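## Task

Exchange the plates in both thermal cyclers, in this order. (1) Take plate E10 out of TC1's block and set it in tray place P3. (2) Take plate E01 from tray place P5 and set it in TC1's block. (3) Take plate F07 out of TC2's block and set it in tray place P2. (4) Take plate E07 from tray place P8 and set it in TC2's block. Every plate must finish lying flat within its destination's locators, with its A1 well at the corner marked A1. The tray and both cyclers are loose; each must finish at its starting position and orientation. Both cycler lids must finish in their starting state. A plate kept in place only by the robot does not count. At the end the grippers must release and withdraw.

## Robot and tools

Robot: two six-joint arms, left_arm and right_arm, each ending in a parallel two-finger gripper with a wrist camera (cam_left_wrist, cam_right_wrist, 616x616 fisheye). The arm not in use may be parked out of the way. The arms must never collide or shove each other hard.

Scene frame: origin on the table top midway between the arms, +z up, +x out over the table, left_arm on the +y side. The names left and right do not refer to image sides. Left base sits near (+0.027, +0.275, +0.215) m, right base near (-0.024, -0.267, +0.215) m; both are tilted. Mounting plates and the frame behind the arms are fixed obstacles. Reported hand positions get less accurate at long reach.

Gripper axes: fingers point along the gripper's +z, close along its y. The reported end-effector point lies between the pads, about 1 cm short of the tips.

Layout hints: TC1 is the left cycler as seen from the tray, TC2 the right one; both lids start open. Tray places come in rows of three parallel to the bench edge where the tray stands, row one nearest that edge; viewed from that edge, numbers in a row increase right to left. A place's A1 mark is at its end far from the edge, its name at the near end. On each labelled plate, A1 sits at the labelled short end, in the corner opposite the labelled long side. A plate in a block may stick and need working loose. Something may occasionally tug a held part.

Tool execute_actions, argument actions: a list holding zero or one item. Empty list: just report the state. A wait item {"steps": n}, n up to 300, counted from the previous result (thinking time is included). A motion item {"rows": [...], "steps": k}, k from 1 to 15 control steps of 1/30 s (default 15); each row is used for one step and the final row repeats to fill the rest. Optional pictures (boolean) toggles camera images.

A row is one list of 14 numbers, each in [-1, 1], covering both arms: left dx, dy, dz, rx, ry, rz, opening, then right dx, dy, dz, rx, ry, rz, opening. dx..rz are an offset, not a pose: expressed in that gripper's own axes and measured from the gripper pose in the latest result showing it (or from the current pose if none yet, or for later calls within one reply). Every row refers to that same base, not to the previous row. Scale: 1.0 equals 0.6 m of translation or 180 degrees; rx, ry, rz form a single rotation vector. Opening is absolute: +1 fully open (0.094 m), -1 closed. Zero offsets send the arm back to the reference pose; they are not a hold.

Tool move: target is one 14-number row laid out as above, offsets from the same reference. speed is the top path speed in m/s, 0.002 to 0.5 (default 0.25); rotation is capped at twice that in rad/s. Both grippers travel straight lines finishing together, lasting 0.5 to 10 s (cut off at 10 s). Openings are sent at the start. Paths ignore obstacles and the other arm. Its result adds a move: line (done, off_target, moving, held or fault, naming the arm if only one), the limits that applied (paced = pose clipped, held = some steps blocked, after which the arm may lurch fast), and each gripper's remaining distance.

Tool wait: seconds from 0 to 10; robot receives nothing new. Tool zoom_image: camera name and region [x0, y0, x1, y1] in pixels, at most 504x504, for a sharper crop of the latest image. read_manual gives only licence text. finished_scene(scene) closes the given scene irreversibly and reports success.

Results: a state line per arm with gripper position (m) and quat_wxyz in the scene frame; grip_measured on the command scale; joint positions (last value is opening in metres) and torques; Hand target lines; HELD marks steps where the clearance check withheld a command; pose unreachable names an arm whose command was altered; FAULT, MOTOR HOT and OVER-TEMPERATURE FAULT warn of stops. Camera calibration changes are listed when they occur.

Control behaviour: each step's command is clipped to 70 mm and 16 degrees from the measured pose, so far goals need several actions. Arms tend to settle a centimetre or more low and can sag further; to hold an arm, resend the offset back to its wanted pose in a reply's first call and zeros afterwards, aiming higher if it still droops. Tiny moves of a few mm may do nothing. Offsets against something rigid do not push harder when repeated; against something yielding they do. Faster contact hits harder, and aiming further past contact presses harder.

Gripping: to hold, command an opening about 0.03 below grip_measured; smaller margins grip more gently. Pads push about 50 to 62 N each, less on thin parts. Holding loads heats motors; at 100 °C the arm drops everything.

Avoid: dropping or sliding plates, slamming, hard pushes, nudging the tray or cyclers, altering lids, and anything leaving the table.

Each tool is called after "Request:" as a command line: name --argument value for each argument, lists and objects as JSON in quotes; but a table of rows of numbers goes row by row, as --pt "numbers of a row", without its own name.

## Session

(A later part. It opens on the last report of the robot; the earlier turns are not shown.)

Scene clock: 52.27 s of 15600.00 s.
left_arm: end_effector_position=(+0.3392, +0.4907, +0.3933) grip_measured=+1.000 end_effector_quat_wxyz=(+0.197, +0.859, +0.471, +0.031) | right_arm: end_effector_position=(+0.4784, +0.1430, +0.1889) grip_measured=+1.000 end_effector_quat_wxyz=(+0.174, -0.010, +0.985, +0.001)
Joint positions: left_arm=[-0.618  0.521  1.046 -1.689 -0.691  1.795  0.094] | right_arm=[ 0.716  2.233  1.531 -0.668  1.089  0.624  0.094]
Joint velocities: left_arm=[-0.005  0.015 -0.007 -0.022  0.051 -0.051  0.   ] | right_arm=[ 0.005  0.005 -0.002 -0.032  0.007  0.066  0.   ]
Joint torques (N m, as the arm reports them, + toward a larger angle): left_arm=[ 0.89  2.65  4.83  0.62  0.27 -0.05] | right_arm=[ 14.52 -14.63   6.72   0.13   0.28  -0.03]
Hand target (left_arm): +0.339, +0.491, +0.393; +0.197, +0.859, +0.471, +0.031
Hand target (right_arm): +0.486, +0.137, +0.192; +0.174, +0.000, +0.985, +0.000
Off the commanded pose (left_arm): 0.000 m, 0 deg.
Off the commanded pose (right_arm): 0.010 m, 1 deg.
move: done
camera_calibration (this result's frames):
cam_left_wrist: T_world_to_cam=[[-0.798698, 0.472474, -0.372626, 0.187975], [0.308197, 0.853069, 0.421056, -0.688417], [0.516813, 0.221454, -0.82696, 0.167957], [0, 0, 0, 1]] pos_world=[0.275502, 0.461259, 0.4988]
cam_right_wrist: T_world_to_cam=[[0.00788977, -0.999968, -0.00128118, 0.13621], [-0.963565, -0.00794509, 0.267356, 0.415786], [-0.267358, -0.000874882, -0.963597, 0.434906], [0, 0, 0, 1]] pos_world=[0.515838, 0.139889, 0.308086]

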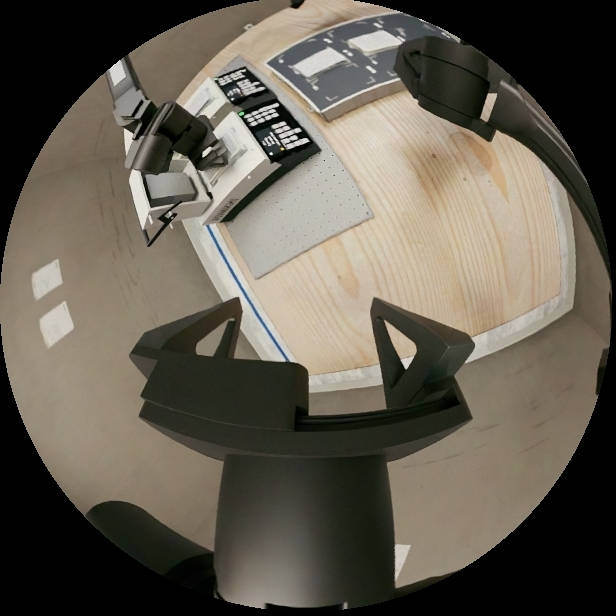

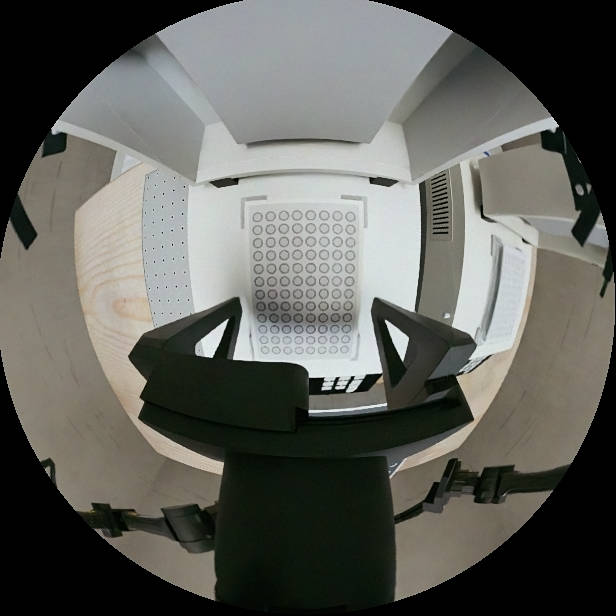

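Request:
move --target '[0,0,0,0,0,0,1, 0,0,0.075,0,0,0,1]' --speed 0.04

Request:
zoom_image --camera "cam_right_wrist" --region '[130, 60, 480, 400]'

Scene clock: 54.87 s of 15600.00 s.
left_arm: end_effector_position=(+0.3392, +0.4907, +0.3933) grip_measured=+1.000 end_effector_quat_wxyz=(+0.197, +0.859, +0.471, +0.031) | right_arm: end_effector_position=(+0.4980, +0.1488, +0.1733) grip_measured=+1.000 end_effector_quat_wxyz=(+0.187, -0.006, +0.982, +0.013)
Joint positions: left_arm=[-0.618  0.521  1.046 -1.689 -0.691  1.795  0.094] | right_arm=[ 0.683  2.246  1.531 -0.522  1.075  0.504  0.094]
Joint velocities: left_arm=[-0.005 -0.005 -0.012  0.027 -0.022 -0.037  0.   ] | right_arm=[ 0.005 -0.005 -0.002 -0.007 -0.007  0.007  0.   ]
Joint torques (N m, as the arm reports them, + toward a larger angle): left_arm=[ 1.07  2.25  4.91  0.65  0.28 -0.05] | right_arm=[ 12.98 -13.91   5.13   1.49   0.08  -0.26]
Hand target (left_arm): +0.339, +0.491, +0.393; +0.197, +0.859, +0.471, +0.031
Hand target (right_arm): +0.493, +0.143, +0.147; +0.174, -0.010, +0.985, +0.001
Off the commanded pose (left_arm): 0.000 m, 0 deg.
Off the commanded pose (right_arm): 0.028 m, 2 deg.
move: off_target (right_arm)
camera_calibration (this result's frames):
cam_left_wrist: T_world_to_cam=[[-0.798698, 0.472474, -0.372626, 0.187975], [0.308197, 0.853069, 0.421056, -0.688417], [0.516813, 0.221454, -0.82696, 0.167957], [0, 0, 0, 1]] pos_world=[0.275502, 0.461259, 0.4988]
cam_right_wrist: T_world_to_cam=[[0.00426839, -0.999628, -0.0269384, 0.148106], [-0.97013, -0.0106734, 0.24235, 0.446867], [-0.242547, 0.0250994, -0.969815, 0.410018], [0, 0, 0, 1]] pos_world=[0.532336, 0.142529, 0.293333]

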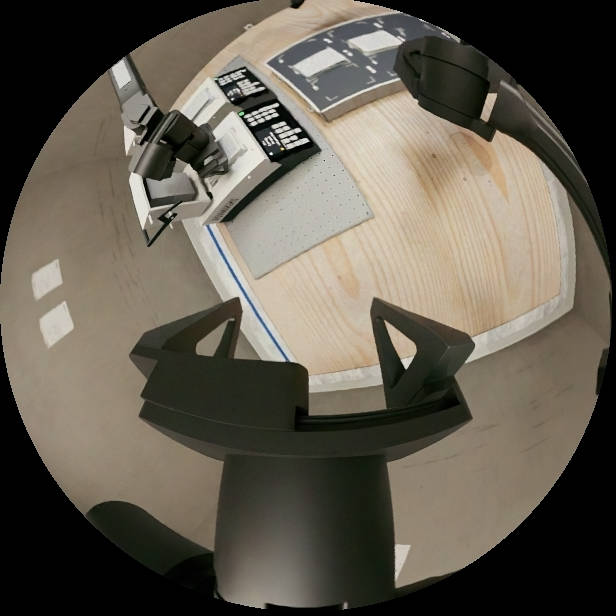

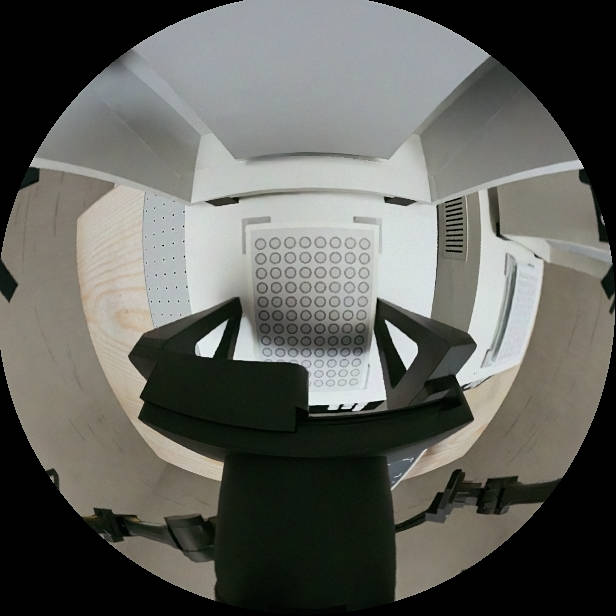

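Region (130, 60, 480, 400) of cam_right_wrist's 616x616 image, scaled by 1.440, with more detail than that image has; it fills the top 490 rows of this view, and the rest is white.

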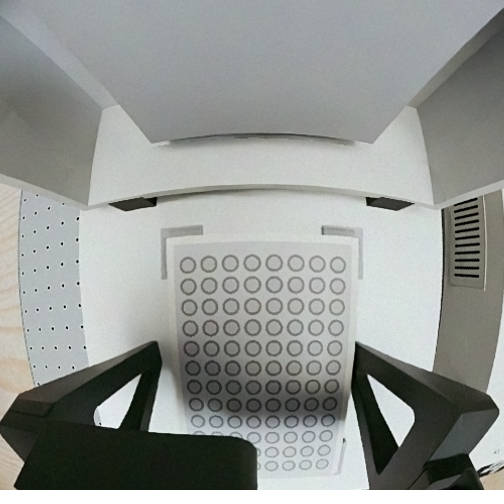

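Request:
move --target '[0,0,0,0,0,0,1, 0.033,-0.02,0.033,0.0088,0.0087,0.0023,1]' --speed 0.04

Request:
zoom_image --camera "cam_right_wrist" --region '[130, 60, 480, 400]'

Scene clock: 57.50 s of 15600.00 s.
left_arm: end_effector_position=(+0.3392, +0.4907, +0.3933) grip_measured=+1.000 end_effector_quat_wxyz=(+0.197, +0.859, +0.471, +0.031) | right_arm: end_effector_position=(+0.4943, +0.1471, +0.1712) grip_measured=+1.000 end_effector_quat_wxyz=(+0.186, -0.006, +0.982, +0.011)
Joint positions: left_arm=[-0.618  0.521  1.046 -1.689 -0.691  1.795  0.094] | right_arm=[ 0.683  2.244  1.519 -0.517  1.078  0.508  0.094]
Joint velocities: left_arm=[ 0.024 -0.005  0.012 -0.007 -0.037 -0.051  0.   ] | right_arm=[-0.015 -0.005 -0.002  0.002 -0.037 -0.007  0.   ]
Joint torques (N m, as the arm reports them, + toward a larger angle): left_arm=[ 0.99  2.29  4.9   0.58  0.31 -0.04] | right_arm=[ 13.23 -13.48   3.92   1.15   0.14   0.05]
Hand target (left_arm): +0.339, +0.491, +0.393; +0.197, +0.859, +0.471, +0.031
Hand target (right_arm): +0.486, +0.138, +0.148; +0.173, -0.000, +0.985, -0.000
Off the commanded pose (left_arm): 0.000 m, 0 deg.
Off the commanded pose (right_arm): 0.027 m, 2 deg.
move: off_target (right_arm)
camera_calibration (this result's frames):
cam_left_wrist: T_world_to_cam=[[-0.798698, 0.472474, -0.372626, 0.187975], [0.308197, 0.853069, 0.421056, -0.688417], [0.516813, 0.221454, -0.82696, 0.167957], [0, 0, 0, 1]] pos_world=[0.275502, 0.461259, 0.4988]
cam_right_wrist: T_world_to_cam=[[0.00354289, -0.999737, -0.0226717, 0.145964], [-0.970017, -0.00894535, 0.242873, 0.443407], [-0.243012, 0.0211315, -0.969793, 0.407904], [0, 0, 0, 1]] pos_world=[0.52872, 0.141272, 0.291201]

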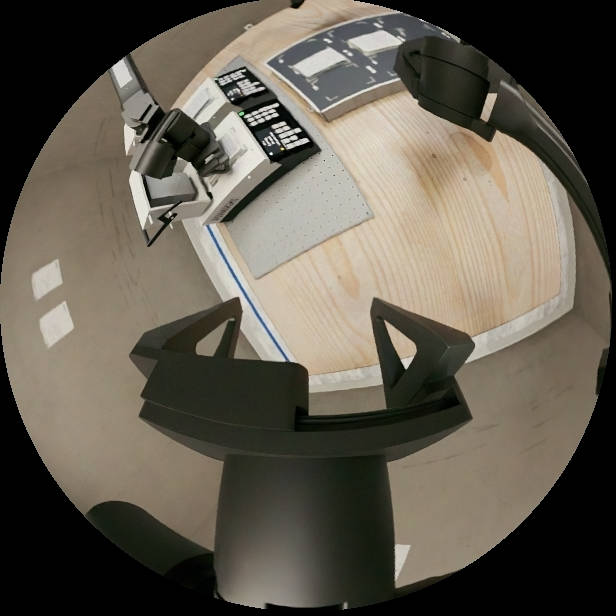

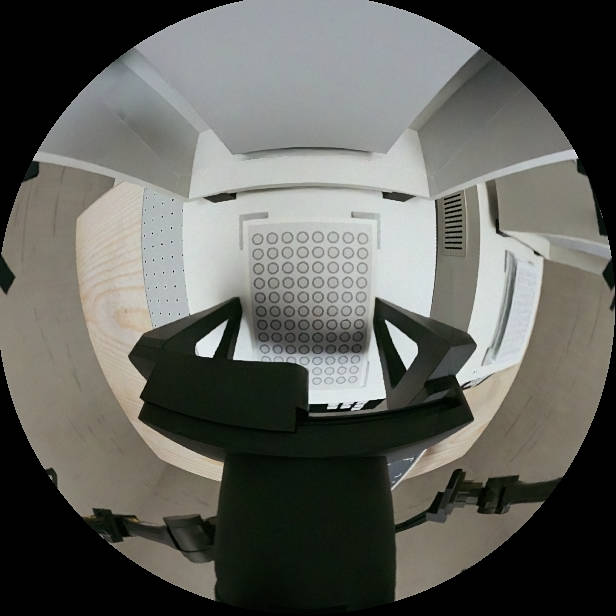

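Region (130, 60, 480, 400) of cam_right_wrist's 616x616 image, scaled by 1.440, with more detail than that image has; it fills the top 490 rows of this view, and the rest is white.

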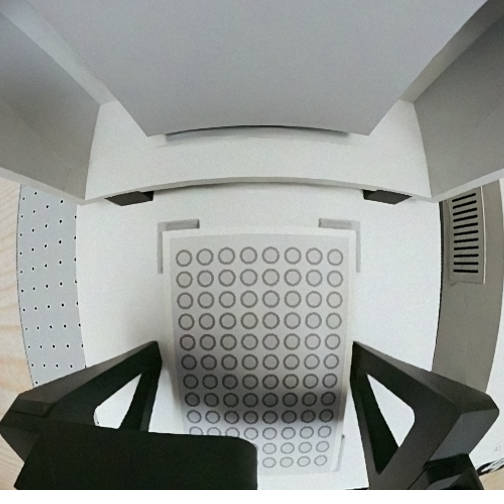

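Request:
execute_actions --actions '[{"rows":[[0,0,0,0,0,0,1, 0,0,0,0,0,0,0.6]],"steps":15}]'

Request:
wait --seconds 0.5

Scene clock: 58.77 s of 15600.00 s.
left_arm: end_effector_position=(+0.3392, +0.4907, +0.3933) grip_measured=+1.000 end_effector_quat_wxyz=(+0.197, +0.859, +0.471, +0.031) | right_arm: end_effector_position=(+0.4954, +0.1451, +0.1720) grip_measured=+0.763 end_effector_quat_wxyz=(+0.189, -0.004, +0.982, +0.007)
Joint positions: left_arm=[-0.618  0.521  1.046 -1.689 -0.691  1.795  0.094] | right_arm=[ 0.683  2.242  1.518 -0.518  1.088  0.509  0.083]
Joint velocities: left_arm=[ 0.005 -0.005 -0.007 -0.007 -0.022  0.037  0.   ] | right_arm=[-0.005 -0.015  0.007  0.002  0.051 -0.007 -0.001]
Joint torques (N m, as the arm reports them, + toward a larger angle): left_arm=[ 1.18  2.59  4.85  0.62  0.25 -0.01] | right_arm=[ 15.33 -13.9    6.02   0.8   -0.11  -0.14]
Hand target (left_arm): +0.339, +0.491, +0.393; +0.197, +0.859, +0.471, +0.031
Hand target (right_arm): +0.494, +0.147, +0.171; +0.186, -0.006, +0.982, +0.010
Off the commanded pose (left_arm): 0.000 m, 0 deg.
Off the commanded pose (right_arm): 0.002 m, 1 deg.
Steps of this call (steps 1 to 23: nothing new was sent; steps 24 to 38: all 15 steps of this action). Readings (end_effector_position):
24: left_arm (+0.3392, +0.4907, +0.3933) | right_arm (+0.4950, +0.1460, +0.1715)
25: left_arm (+0.3392, +0.4907, +0.3933) | right_arm (+0.4954, +0.1451, +0.1720)
27: left_arm (+0.3392, +0.4907, +0.3933) | right_arm (+0.4954, +0.1451, +0.1720)
31: left_arm (+0.3392, +0.4907, +0.3933) | right_arm (+0.4954, +0.1451, +0.1720)
38: the state above
camera_calibration (this result's frames):
cam_left_wrist: T_world_to_cam=[[-0.798698, 0.472474, -0.372626, 0.187975], [0.308197, 0.853069, 0.421056, -0.688417], [0.516813, 0.221454, -0.82696, 0.167957], [0, 0, 0, 1]] pos_world=[0.275502, 0.461259, 0.4988]
cam_right_wrist: T_world_to_cam=[[-0.000849022, -0.999878, -0.0156148, 0.144919], [-0.971205, -0.00289563, 0.238226, 0.444763], [-0.238242, 0.0153674, -0.971084, 0.407731], [0, 0, 0, 1]] pos_world=[0.529217, 0.139924, 0.29225]

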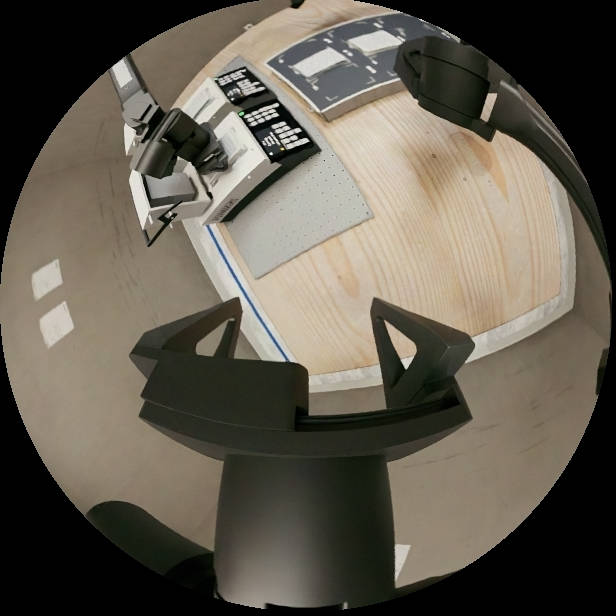

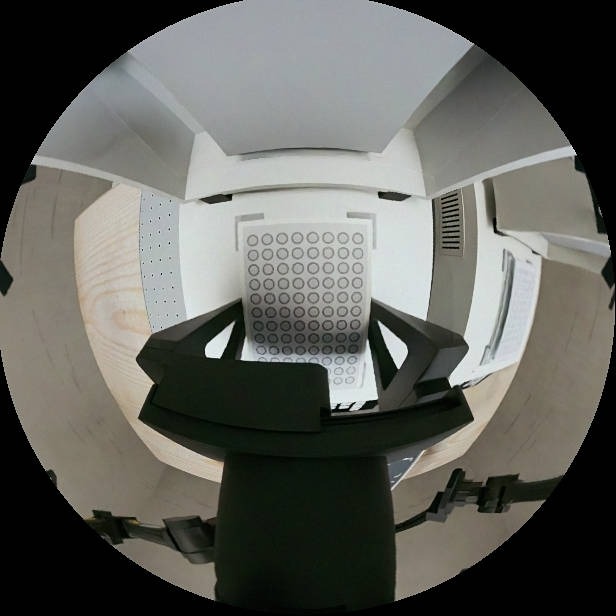

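Scene clock: 59.27 s of 15600.00 s.
left_arm: end_effector_position=(+0.3392, +0.4907, +0.3933) grip_measured=+1.000 end_effector_quat_wxyz=(+0.197, +0.859, +0.471, +0.031) | right_arm: end_effector_position=(+0.4954, +0.1451, +0.1720) grip_measured=+0.763 end_effector_quat_wxyz=(+0.189, -0.004, +0.982, +0.007)
Joint positions: left_arm=[-0.618  0.521  1.046 -1.689 -0.691  1.795  0.094] | right_arm=[ 0.683  2.242  1.518 -0.518  1.088  0.509  0.083]
Joint velocities: left_arm=[-0.024 -0.005  0.022 -0.012  0.037 -0.037  0.   ] | right_arm=[-0.005 -0.005 -0.002 -0.002  0.022  0.037  0.001]
Joint torques (N m, as the arm reports them, + toward a larger angle): left_arm=[ 1.37  2.02  4.92  0.66  0.28 -0.02] | right_arm=[ 15.23 -13.86   6.03   0.8   -0.1   -0.15]
Hand target (left_arm): +0.339, +0.491, +0.393; +0.197, +0.859, +0.471, +0.031
Hand target (right_arm): +0.494, +0.147, +0.171; +0.186, -0.006, +0.982, +0.010
Off the commanded pose (left_arm): 0.000 m, 0 deg.
Off the commanded pose (right_arm): 0.002 m, 1 deg.
Steps of this call (steps 1 to 15: nothing new was sent). Readings (end_effector_position):
1: left_arm (+0.3392, +0.4907, +0.3933) | right_arm (+0.4954, +0.1451, +0.1720)
2: left_arm (+0.3392, +0.4907, +0.3933) | right_arm (+0.4954, +0.1451, +0.1720)
4: left_arm (+0.3392, +0.4907, +0.3933) | right_arm (+0.4954, +0.1451, +0.1720)
8: left_arm (+0.3392, +0.4907, +0.3933) | right_arm (+0.4954, +0.1451, +0.1720)
15: the state above
camera_calibration (this result's frames):
cam_left_wrist: T_world_to_cam=[[-0.798698, 0.472474, -0.372626, 0.187975], [0.308197, 0.853069, 0.421056, -0.688417], [0.516813, 0.221454, -0.82696, 0.167957], [0, 0, 0, 1]] pos_world=[0.275502, 0.461259, 0.4988]
cam_right_wrist: T_world_to_cam=[[-0.000849022, -0.999878, -0.0156148, 0.144919], [-0.971205, -0.00289563, 0.238226, 0.444763], [-0.238242, 0.0153674, -0.971084, 0.407731], [0, 0, 0, 1]] pos_world=[0.529217, 0.139924, 0.29225]

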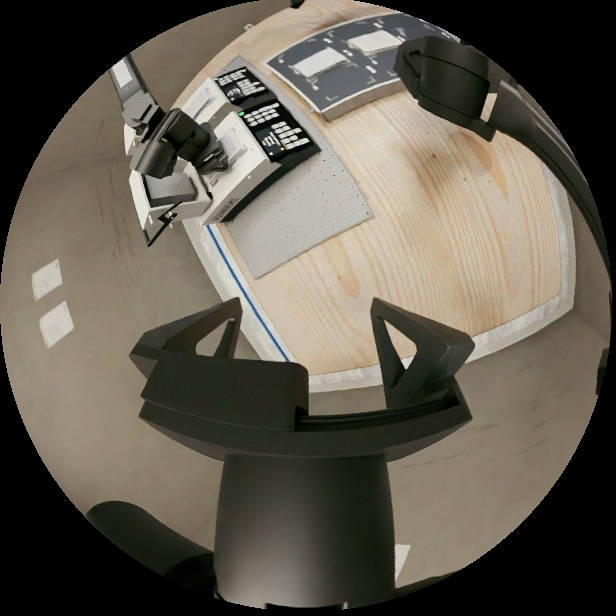

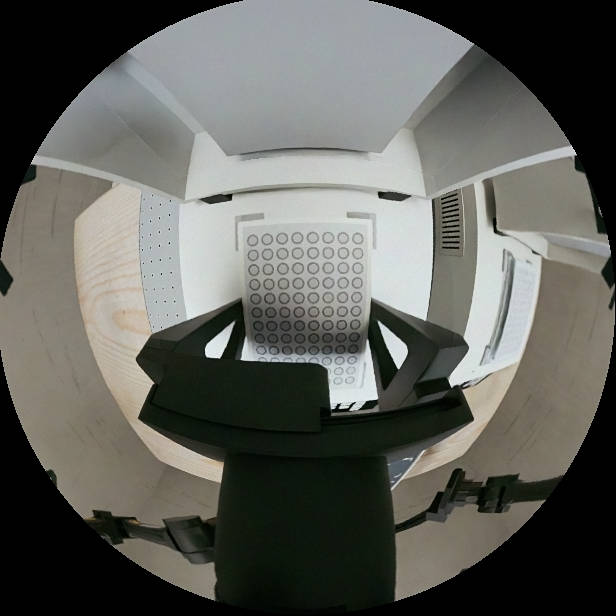

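Request:
move --target '[0,0,0,0,0,0,1, -0.05,0,-0.124,0,0,0,0.6]' --speed 0.05

Scene clock: 62.27 s of 15600.00 s.
left_arm: end_effector_position=(+0.3392, +0.4907, +0.3933) grip_measured=+1.000 end_effector_quat_wxyz=(+0.197, +0.859, +0.471, +0.031) | right_arm: end_effector_position=(+0.4950, +0.1440, +0.1752) grip_measured=+0.763 end_effector_quat_wxyz=(+0.153, +0.001, +0.988, -0.000)
Joint positions: left_arm=[-0.618  0.521  1.046 -1.689 -0.691  1.795  0.094] | right_arm=[ 0.683  2.263  1.6   -0.725  1.061  0.646  0.083]
Joint velocities: left_arm=[ 0.005 -0.005 -0.012  0.002 -0.022  0.037  0.   ] | right_arm=[-0.005 -0.005 -0.017 -0.012 -0.037  0.037 -0.001]
Joint torques (N m, as the arm reports them, + toward a larger angle): left_arm=[ 0.72  2.03  4.88  0.68  0.28 -0.05] | right_arm=[ 21.88 -18.28   6.77  -2.86   1.75   0.22]
Hand target (left_arm): +0.339, +0.491, +0.393; +0.197, +0.859, +0.471, +0.031
Hand target (right_arm): +0.496, +0.145, +0.243; +0.190, -0.004, +0.982, +0.009
Off the commanded pose (left_arm): 0.000 m, 0 deg.
Off the commanded pose (right_arm): 0.077 m, 4 deg; position clipped at the last step of the last action.
move: off_target (right_arm); limits=paced
camera_calibration (this result's frames):
cam_left_wrist: T_world_to_cam=[[-0.798698, 0.472474, -0.372626, 0.187975], [0.308197, 0.853069, 0.421056, -0.688417], [0.516813, 0.221454, -0.82696, 0.167957], [0, 0, 0, 1]] pos_world=[0.275502, 0.461259, 0.4988]
cam_right_wrist: T_world_to_cam=[[-0.0145723, -0.999889, -0.00301809, 0.148458], [-0.95129, 0.0129342, 0.308027, 0.41922], [-0.307953, 0.00735972, -0.951373, 0.442973], [0, 0, 0, 1]] pos_world=[0.537378, 0.139759, 0.29275]

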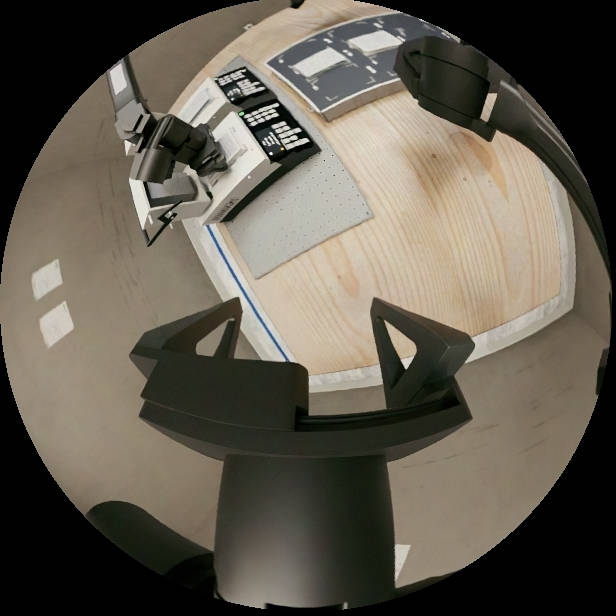

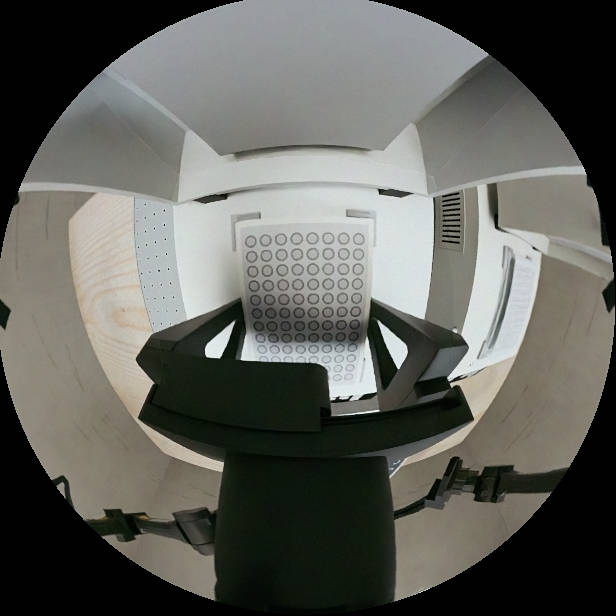

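Request:
move --target '[0,0,0,0,0,0,1, -0.05,0,-0.124,0,0.024,0,0.6]' --speed 0.05

Scene clock: 65.20 s of 15600.00 s.
left_arm: end_effector_position=(+0.3392, +0.4907, +0.3933) grip_measured=+1.000 end_effector_quat_wxyz=(+0.197, +0.859, +0.471, +0.031) | right_arm: end_effector_position=(+0.4884, +0.1404, +0.2466) grip_measured=+0.763 end_effector_quat_wxyz=(+0.111, -0.014, +0.994, -0.006)
Joint positions: left_arm=[-0.618  0.521  1.046 -1.689 -0.691  1.795  0.094] | right_arm=[ 0.762  2.258  1.765 -1.157  1.011  0.882  0.083]
Joint velocities: left_arm=[-0.005  0.005 -0.002  0.002  0.051 -0.066  0.   ] | right_arm=[-0.005 -0.015  0.017  0.007 -0.066  0.051  0.001]
Joint torques (N m, as the arm reports them, + toward a larger angle): left_arm=[ 0.88  2.23  4.94  0.6   0.3  -0.03] | right_arm=[ 15.72 -13.35   9.51  -0.04   0.29  -0.02]
Hand target (left_arm): +0.339, +0.491, +0.393; +0.197, +0.859, +0.471, +0.031
Hand target (right_arm): +0.501, +0.143, +0.256; +0.116, +0.001, +0.993, +0.000
Off the commanded pose (left_arm): 0.000 m, 0 deg.
Off the commanded pose (right_arm): 0.016 m, 2 deg.
move: off_target (right_arm); limits=paced
camera_calibration (this result's frames):
cam_left_wrist: T_world_to_cam=[[-0.798698, 0.472474, -0.372626, 0.187975], [0.308197, 0.853069, 0.421056, -0.688417], [0.516813, 0.221454, -0.82696, 0.167957], [0, 0, 0, 1]] pos_world=[0.275502, 0.461259, 0.4988]
cam_right_wrist: T_world_to_cam=[[0.0136072, -0.999833, 0.0121746, 0.127454], [-0.921755, -0.00782377, 0.387695, 0.359855], [-0.387535, -0.0164975, -0.921707, 0.543755], [0, 0, 0, 1]] pos_world=[0.540688, 0.139219, 0.360118]

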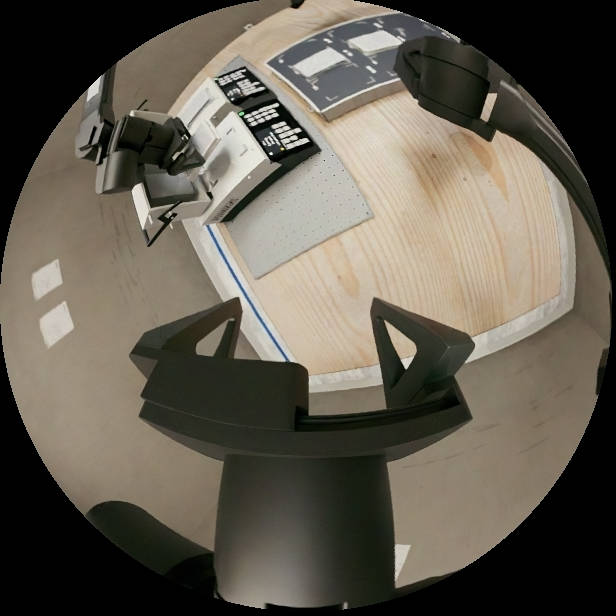

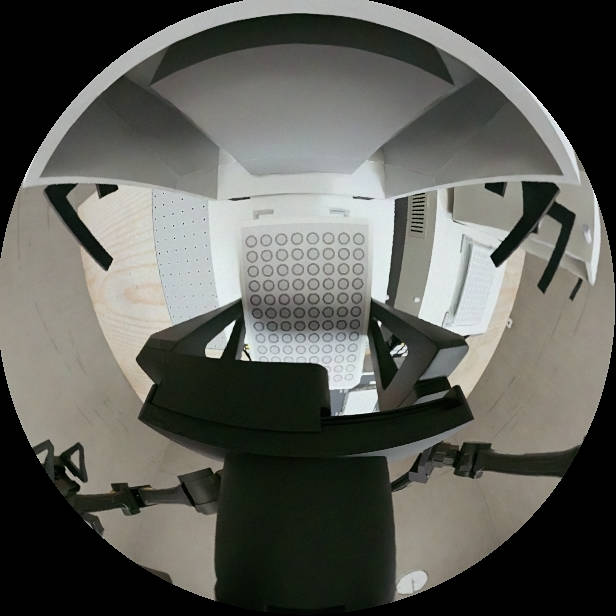

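Request:
move --target '[0,0,0,0,0,0,1, 0.778,-0.113,-0.265,-0.2946,-0.0084,-0.947,0.6]' --speed 0.3

Scene clock: 78.77 s of 15600.00 s.
left_arm: end_effector_position=(+0.3392, +0.4907, +0.3933) grip_measured=+1.000 end_effector_quat_wxyz=(+0.197, +0.859, +0.471, +0.031) | right_arm: end_effector_position=(-0.0094, +0.0637, +0.3049) grip_measured=+0.764 end_effector_quat_wxyz=(-0.695, +0.292, +0.424, -0.503)
Joint positions: left_arm=[-0.618  0.521  1.046 -1.689 -0.691  1.795  0.094] | right_arm=[ 0.817  2.542  1.121 -1.488 -1.094  2.07   0.083]
Joint velocities: left_arm=[-0.015 -0.005  0.002  0.002  0.007 -0.081  0.   ] | right_arm=[-0.044  0.083 -0.012 -0.125 -0.154  0.022 -0.   ]
Joint torques (N m, as the arm reports them, + toward a larger angle): left_arm=[ 1.07  2.39  4.86  0.71  0.28 -0.03] | right_arm=[ 8.66 -9.99  3.6  -1.86 -0.48  0.04]
Hand target (left_arm): +0.339, +0.491, +0.393; +0.197, +0.859, +0.471, +0.031
Hand target (right_arm): -0.002, +0.069, +0.298; +0.696, -0.298, -0.403, +0.515
Off the commanded pose (left_arm): 0.000 m, 0 deg.
Off the commanded pose (right_arm): 0.011 m, 135 deg; orientation clipped at the last step of the last action.
joint sent to its limit (right arm) — the command would take joint 6 (wrist roll) past its upper limit, so that joint was sent only as far as its limit.
move: moving (right_arm; no rest 5 s after the path's end); limits=paced
camera_calibration (this result's frames):
cam_left_wrist: T_world_to_cam=[[-0.798698, 0.472474, -0.372626, 0.187975], [0.308197, 0.853069, 0.421056, -0.688417], [0.516813, 0.221454, -0.82696, 0.167957], [0, 0, 0, 1]] pos_world=[0.275502, 0.461259, 0.4988]
cam_right_wrist: T_world_to_cam=[[0.453998, -0.311669, 0.834715, -0.233627], [0.617447, 0.785461, -0.0425477, -0.0270365], [-0.642375, 0.534708, 0.549037, -0.0826202], [0, 0, 0, 1]] pos_world=[0.0696867, -0.0074006, 0.239223]

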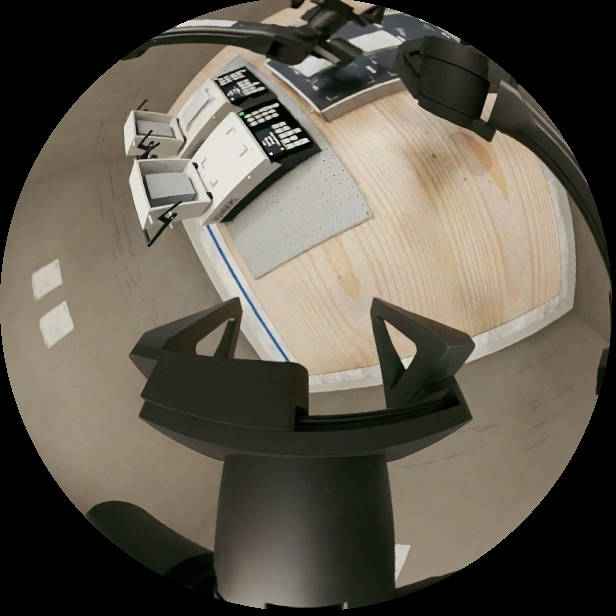

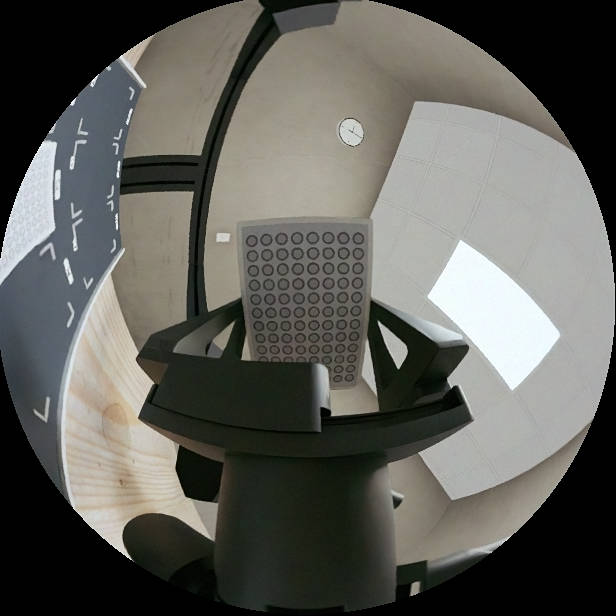

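Request:
move --target '[0,0,0,0,0,0,1, 0,0,0,0,0,-0.8,0.6]' --speed 0.3

Scene clock: 84.13 s of 15600.00 s.
left_arm: end_effector_position=(+0.3392, +0.4907, +0.3933) grip_measured=+1.000 end_effector_quat_wxyz=(+0.197, +0.859, +0.471, +0.031) | right_arm: end_effector_position=(-0.0104, +0.0642, +0.3025) grip_measured=+0.764 end_effector_quat_wxyz=(-0.697, -0.308, +0.410, +0.502)
Joint positions: left_arm=[-0.618  0.521  1.046 -1.689 -0.691  1.795  0.094] | right_arm=[ 0.813  2.548  1.121 -1.483 -1.095 -0.432  0.083]
Joint velocities: left_arm=[-0.005 -0.015 -0.002  0.012 -0.095  0.007  0.   ] | right_arm=[-0.015 -0.005  0.007  0.007 -0.051 -0.022 -0.   ]
Joint torques (N m, as the arm reports them, + toward a larger angle): left_arm=[ 0.79  2.56  4.9   0.68  0.27 -0.05] | right_arm=[ 10.68 -11.82   2.08  -1.25  -0.28  -0.34]
Hand target (left_arm): +0.339, +0.491, +0.393; +0.197, +0.859, +0.471, +0.031
Hand target (right_arm): -0.009, +0.064, +0.305; +0.693, +0.313, -0.408, -0.505
Off the commanded pose (left_arm): 0.000 m, 0 deg.
Off the commanded pose (right_arm): 0.003 m, 1 deg.
move: done
camera_calibration (this result's frames):
cam_left_wrist: T_world_to_cam=[[-0.798698, 0.472474, -0.372626, 0.187975], [0.308197, 0.853069, 0.421056, -0.688417], [0.516813, 0.221454, -0.82696, 0.167957], [0, 0, 0, 1]] pos_world=[0.275502, 0.461259, 0.4988]
cam_right_wrist: T_world_to_cam=[[-0.443989, -0.31857, -0.837488, 0.265927], [0.646696, -0.760875, -0.0534151, 0.0758853], [-0.620207, -0.565316, 0.543838, -0.00980145], [0, 0, 0, 1]] pos_world=[0.0629151, 0.136915, 0.232095]

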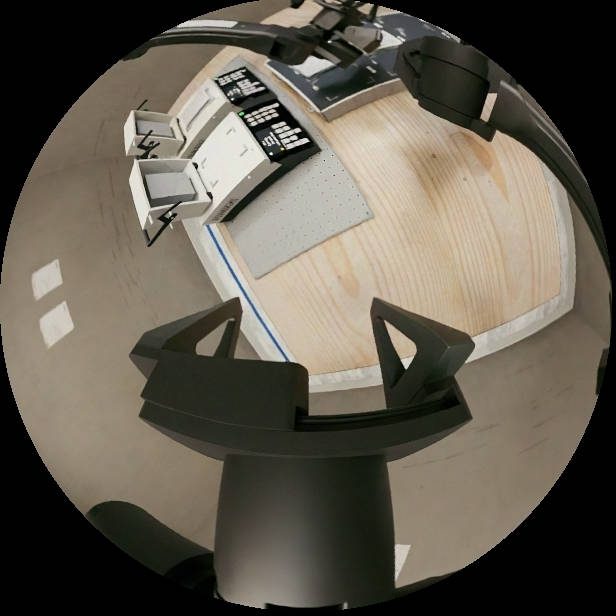

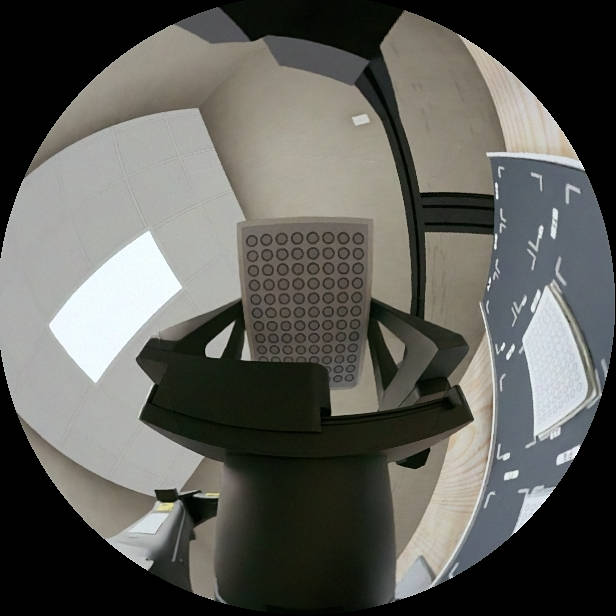

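Request:
move --target '[0,0,0,0,0,0,1, 0,0,0,0.489,0.350,-0.431,0.6]' --speed 0.3

Scene clock: 89.57 s of 15600.00 s.
left_arm: end_effector_position=(+0.3392, +0.4907, +0.3933) grip_measured=+1.000 end_effector_quat_wxyz=(+0.197, +0.859, +0.471, +0.031) | right_arm: end_effector_position=(-0.0074, +0.0668, +0.3026) grip_measured=+0.764 end_effector_quat_wxyz=(+0.014, +0.981, +0.001, -0.194)
Joint positions: left_arm=[-0.618  0.521  1.046 -1.689 -0.691  1.795  0.094] | right_arm=[ 1.373  2.181  1.096 -1.158  0.128 -1.406  0.083]
Joint velocities: left_arm=[-0.015  0.005  0.002 -0.007 -0.037 -0.081  0.   ] | right_arm=[-0.005 -0.015  0.002  0.007  0.022 -0.051 -0.   ]
Joint torques (N m, as the arm reports them, + toward a larger angle): left_arm=[ 1.01  2.39  4.9   0.64  0.28 -0.04] | right_arm=[  8.6  -11.32   6.81   0.91  -0.17  -0.22]
Hand target (left_arm): +0.339, +0.491, +0.393; +0.197, +0.859, +0.471, +0.031
Hand target (right_arm): -0.011, +0.064, +0.304; +0.006, +0.982, +0.011, -0.189
Off the commanded pose (left_arm): 0.000 m, 0 deg.
Off the commanded pose (right_arm): 0.004 m, 2 deg.
move: done
camera_calibration (this result's frames):
cam_left_wrist: T_world_to_cam=[[-0.798698, 0.472474, -0.372626, 0.187975], [0.308197, 0.853069, 0.421056, -0.688417], [0.516813, 0.221454, -0.82696, 0.167957], [0, 0, 0, 1]] pos_world=[0.275502, 0.461259, 0.4988]
cam_right_wrist: T_world_to_cam=[[0.00502742, 0.9995, -0.0312181, -0.0604938], [0.973767, 0.00220887, 0.227538, -0.0576294], [0.227493, -0.0315431, -0.973269, 0.423154], [0, 0, 0, 1]] pos_world=[-0.0398428, 0.0739384, 0.423067]

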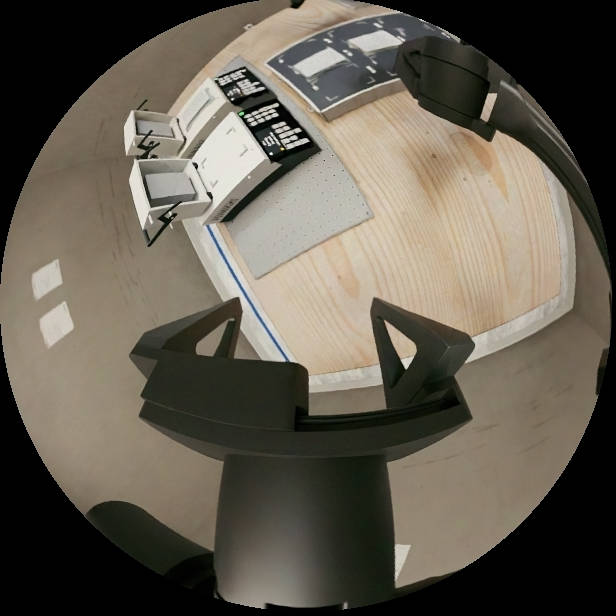

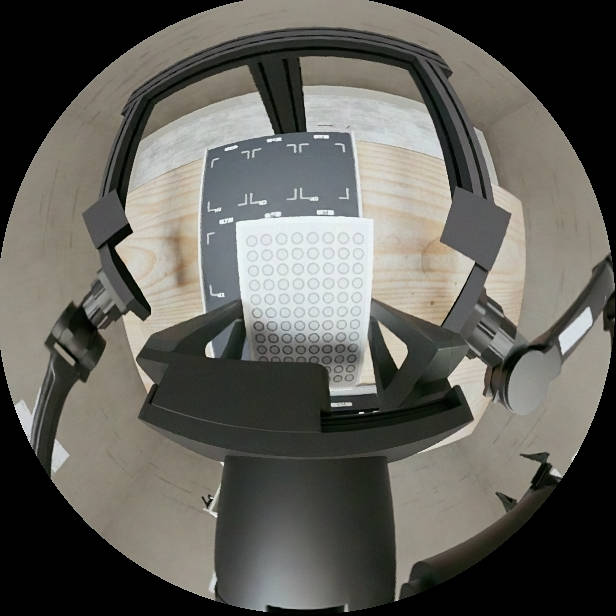

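Request:
zoom_image --camera "cam_right_wrist" --region '[190, 120, 380, 240]'

Region (190, 120, 380, 240) of cam_right_wrist's 616x616 image, scaled by 2.653, with more detail than that image has; it fills the top 318 rows of this view, and the rest is white.

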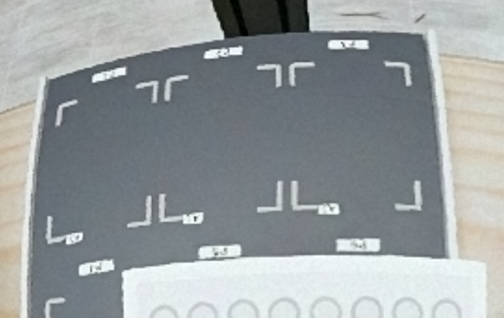

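Request:
move --target '[0,0,0,0,0,0,1, -0.243,-0.074,0.405,0.009,0.003,-0.001,0.6]' --speed 0.2

Request:
zoom_image --camera "cam_right_wrist" --region '[130, 100, 480, 400]'

Scene clock: 95.53 s of 15600.00 s.
left_arm: end_effector_position=(+0.3392, +0.4907, +0.3933) grip_measured=+1.000 end_effector_quat_wxyz=(+0.197, +0.859, +0.471, +0.031) | right_arm: end_effector_position=(-0.2248, +0.0826, +0.1196) grip_measured=+0.764 end_effector_quat_wxyz=(+0.024, +0.983, +0.004, -0.181)
Joint positions: left_arm=[-0.618  0.521  1.046 -1.689 -0.691  1.795  0.094] | right_arm=[ 1.687  2.77   1.102 -0.612 -0.053 -1.166  0.083]
Joint velocities: left_arm=[ 0.005 -0.005  0.002 -0.002  0.022 -0.051  0.   ] | right_arm=[-0.005 -0.015  0.007  0.002  0.007  0.022  0.001]
Joint torques (N m, as the arm reports them, + toward a larger angle): left_arm=[ 1.    2.85  4.93  0.7   0.26 -0.03] | right_arm=[  4.51 -15.23   9.73   1.11  -0.31  -0.07]
Hand target (left_arm): +0.339, +0.491, +0.393; +0.197, +0.859, +0.471, +0.031
Hand target (right_arm): -0.235, +0.107, +0.131; -0.000, +0.982, -0.001, -0.189
Off the commanded pose (left_arm): 0.000 m, 0 deg.
Off the commanded pose (right_arm): 0.028 m, 3 deg.
After step 90, 0.97 s passed at rest.
move: off_target (right_arm)
camera_calibration (this result's frames):
cam_left_wrist: T_world_to_cam=[[-0.798698, 0.472474, -0.372626, 0.187975], [0.308197, 0.853069, 0.421056, -0.688417], [0.516813, 0.221454, -0.82696, 0.167957], [0, 0, 0, 1]] pos_world=[0.275502, 0.461259, 0.4988]
cam_right_wrist: T_world_to_cam=[[-0.00474063, 0.998742, -0.0499117, -0.0808667], [0.967074, 0.0172793, 0.253909, 0.189775], [0.254452, -0.0470646, -0.965939, 0.30151], [0, 0, 0, 1]] pos_world=[-0.26063, 0.0916762, 0.239018]

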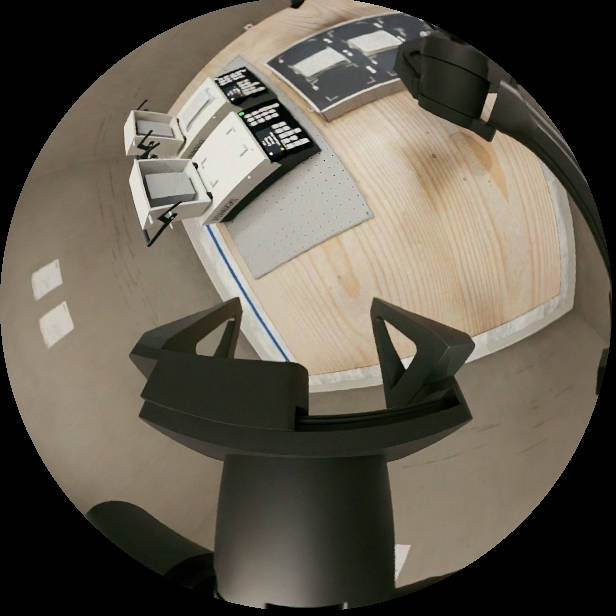

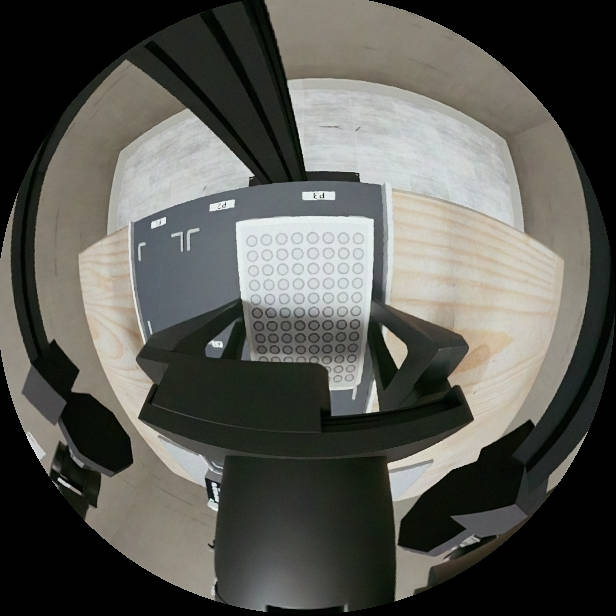

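Region (130, 100, 480, 400) of cam_right_wrist's 616x616 image, scaled by 1.440, with more detail than that image has; it fills the top 432 rows of this view, and the rest is white.

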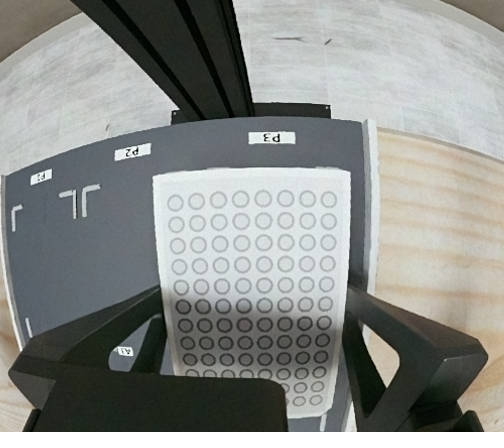

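Request:
move --target '[0,0,0,0,0,0,1, -0.006,-0.047,0.038,0.015,-0.005,0,0.6]' --speed 0.05

Request:
zoom_image --camera "cam_right_wrist" --region '[130, 100, 480, 400]'

Scene clock: 97.93 s of 15600.00 s.
left_arm: end_effector_position=(+0.3392, +0.4907, +0.3933) grip_measured=+1.000 end_effector_quat_wxyz=(+0.197, +0.859, +0.471, +0.031) | right_arm: end_effector_position=(-0.2305, +0.0835, +0.0953) grip_measured=+0.764 end_effector_quat_wxyz=(+0.019, +0.984, +0.005, -0.175)
Joint positions: left_arm=[-0.618  0.521  1.046 -1.689 -0.691  1.795  0.094] | right_arm=[ 1.687  2.825  1.104 -0.554 -0.038 -1.169  0.083]
Joint velocities: left_arm=[-0.005 -0.005  0.012 -0.002 -0.051  0.007  0.   ] | right_arm=[-0.005 -0.015  0.012 -0.007 -0.007  0.037  0.001]
Joint torques (N m, as the arm reports them, + toward a larger angle): left_arm=[1.05 2.19 4.86 0.61 0.26 0.  ] | right_arm=[  2.34 -14.22   9.53   1.18  -0.13  -0.27]
Hand target (left_arm): +0.339, +0.491, +0.393; +0.197, +0.859, +0.471, +0.031
Hand target (right_arm): -0.236, +0.109, +0.099; +0.001, +0.982, -0.000, -0.188
Off the commanded pose (left_arm): 0.000 m, 0 deg.
Off the commanded pose (right_arm): 0.027 m, 3 deg.
move: off_target (right_arm)
camera_calibration (this result's frames):
cam_left_wrist: T_world_to_cam=[[-0.798698, 0.472474, -0.372626, 0.187975], [0.308197, 0.853069, 0.421056, -0.688417], [0.516813, 0.221454, -0.82696, 0.167957], [0, 0, 0, 1]] pos_world=[0.275502, 0.461259, 0.4988]
cam_right_wrist: T_world_to_cam=[[-0.00484654, 0.999242, -0.0386298, -0.0840741], [0.96407, 0.0149295, 0.265229, 0.199853], [0.265604, -0.0359564, -0.963411, 0.280919], [0, 0, 0, 1]] pos_world=[-0.267693, 0.0911275, 0.214386]

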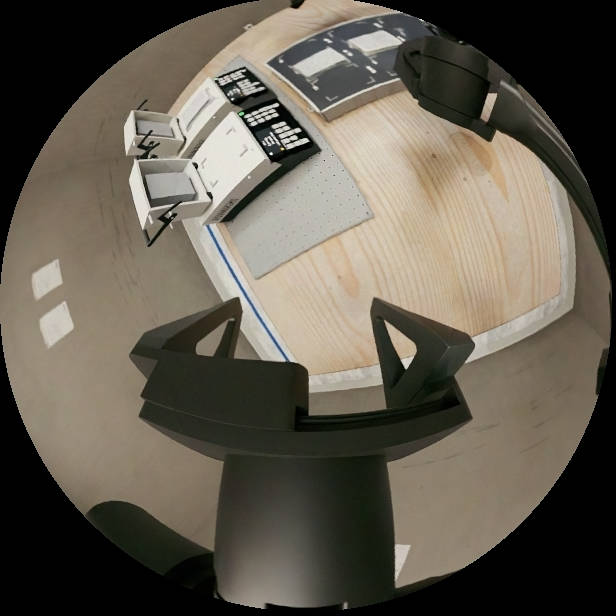

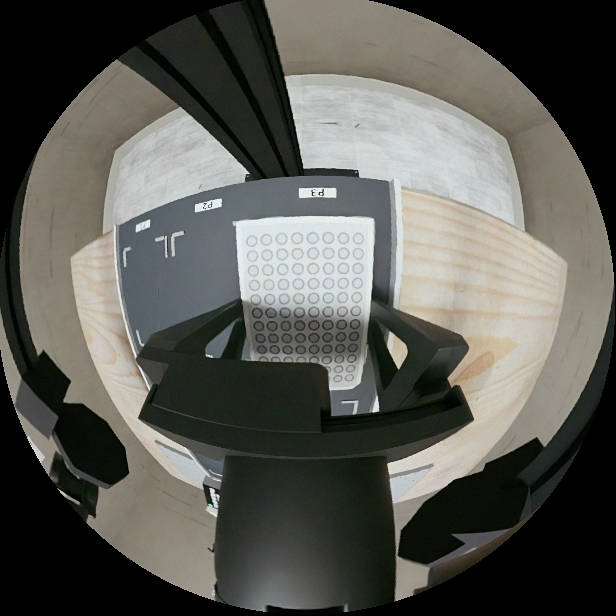

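Region (130, 100, 480, 400) of cam_right_wrist's 616x616 image, scaled by 1.440, with more detail than that image has; it fills the top 432 rows of this view, and the rest is white.

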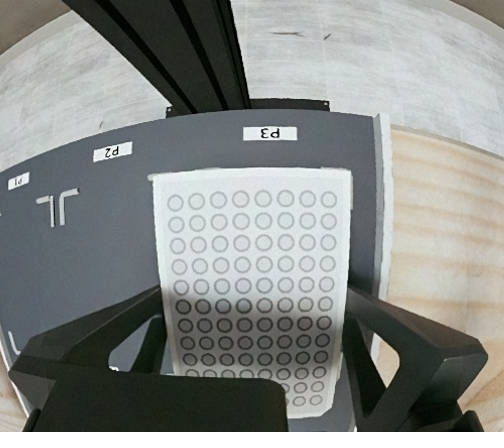

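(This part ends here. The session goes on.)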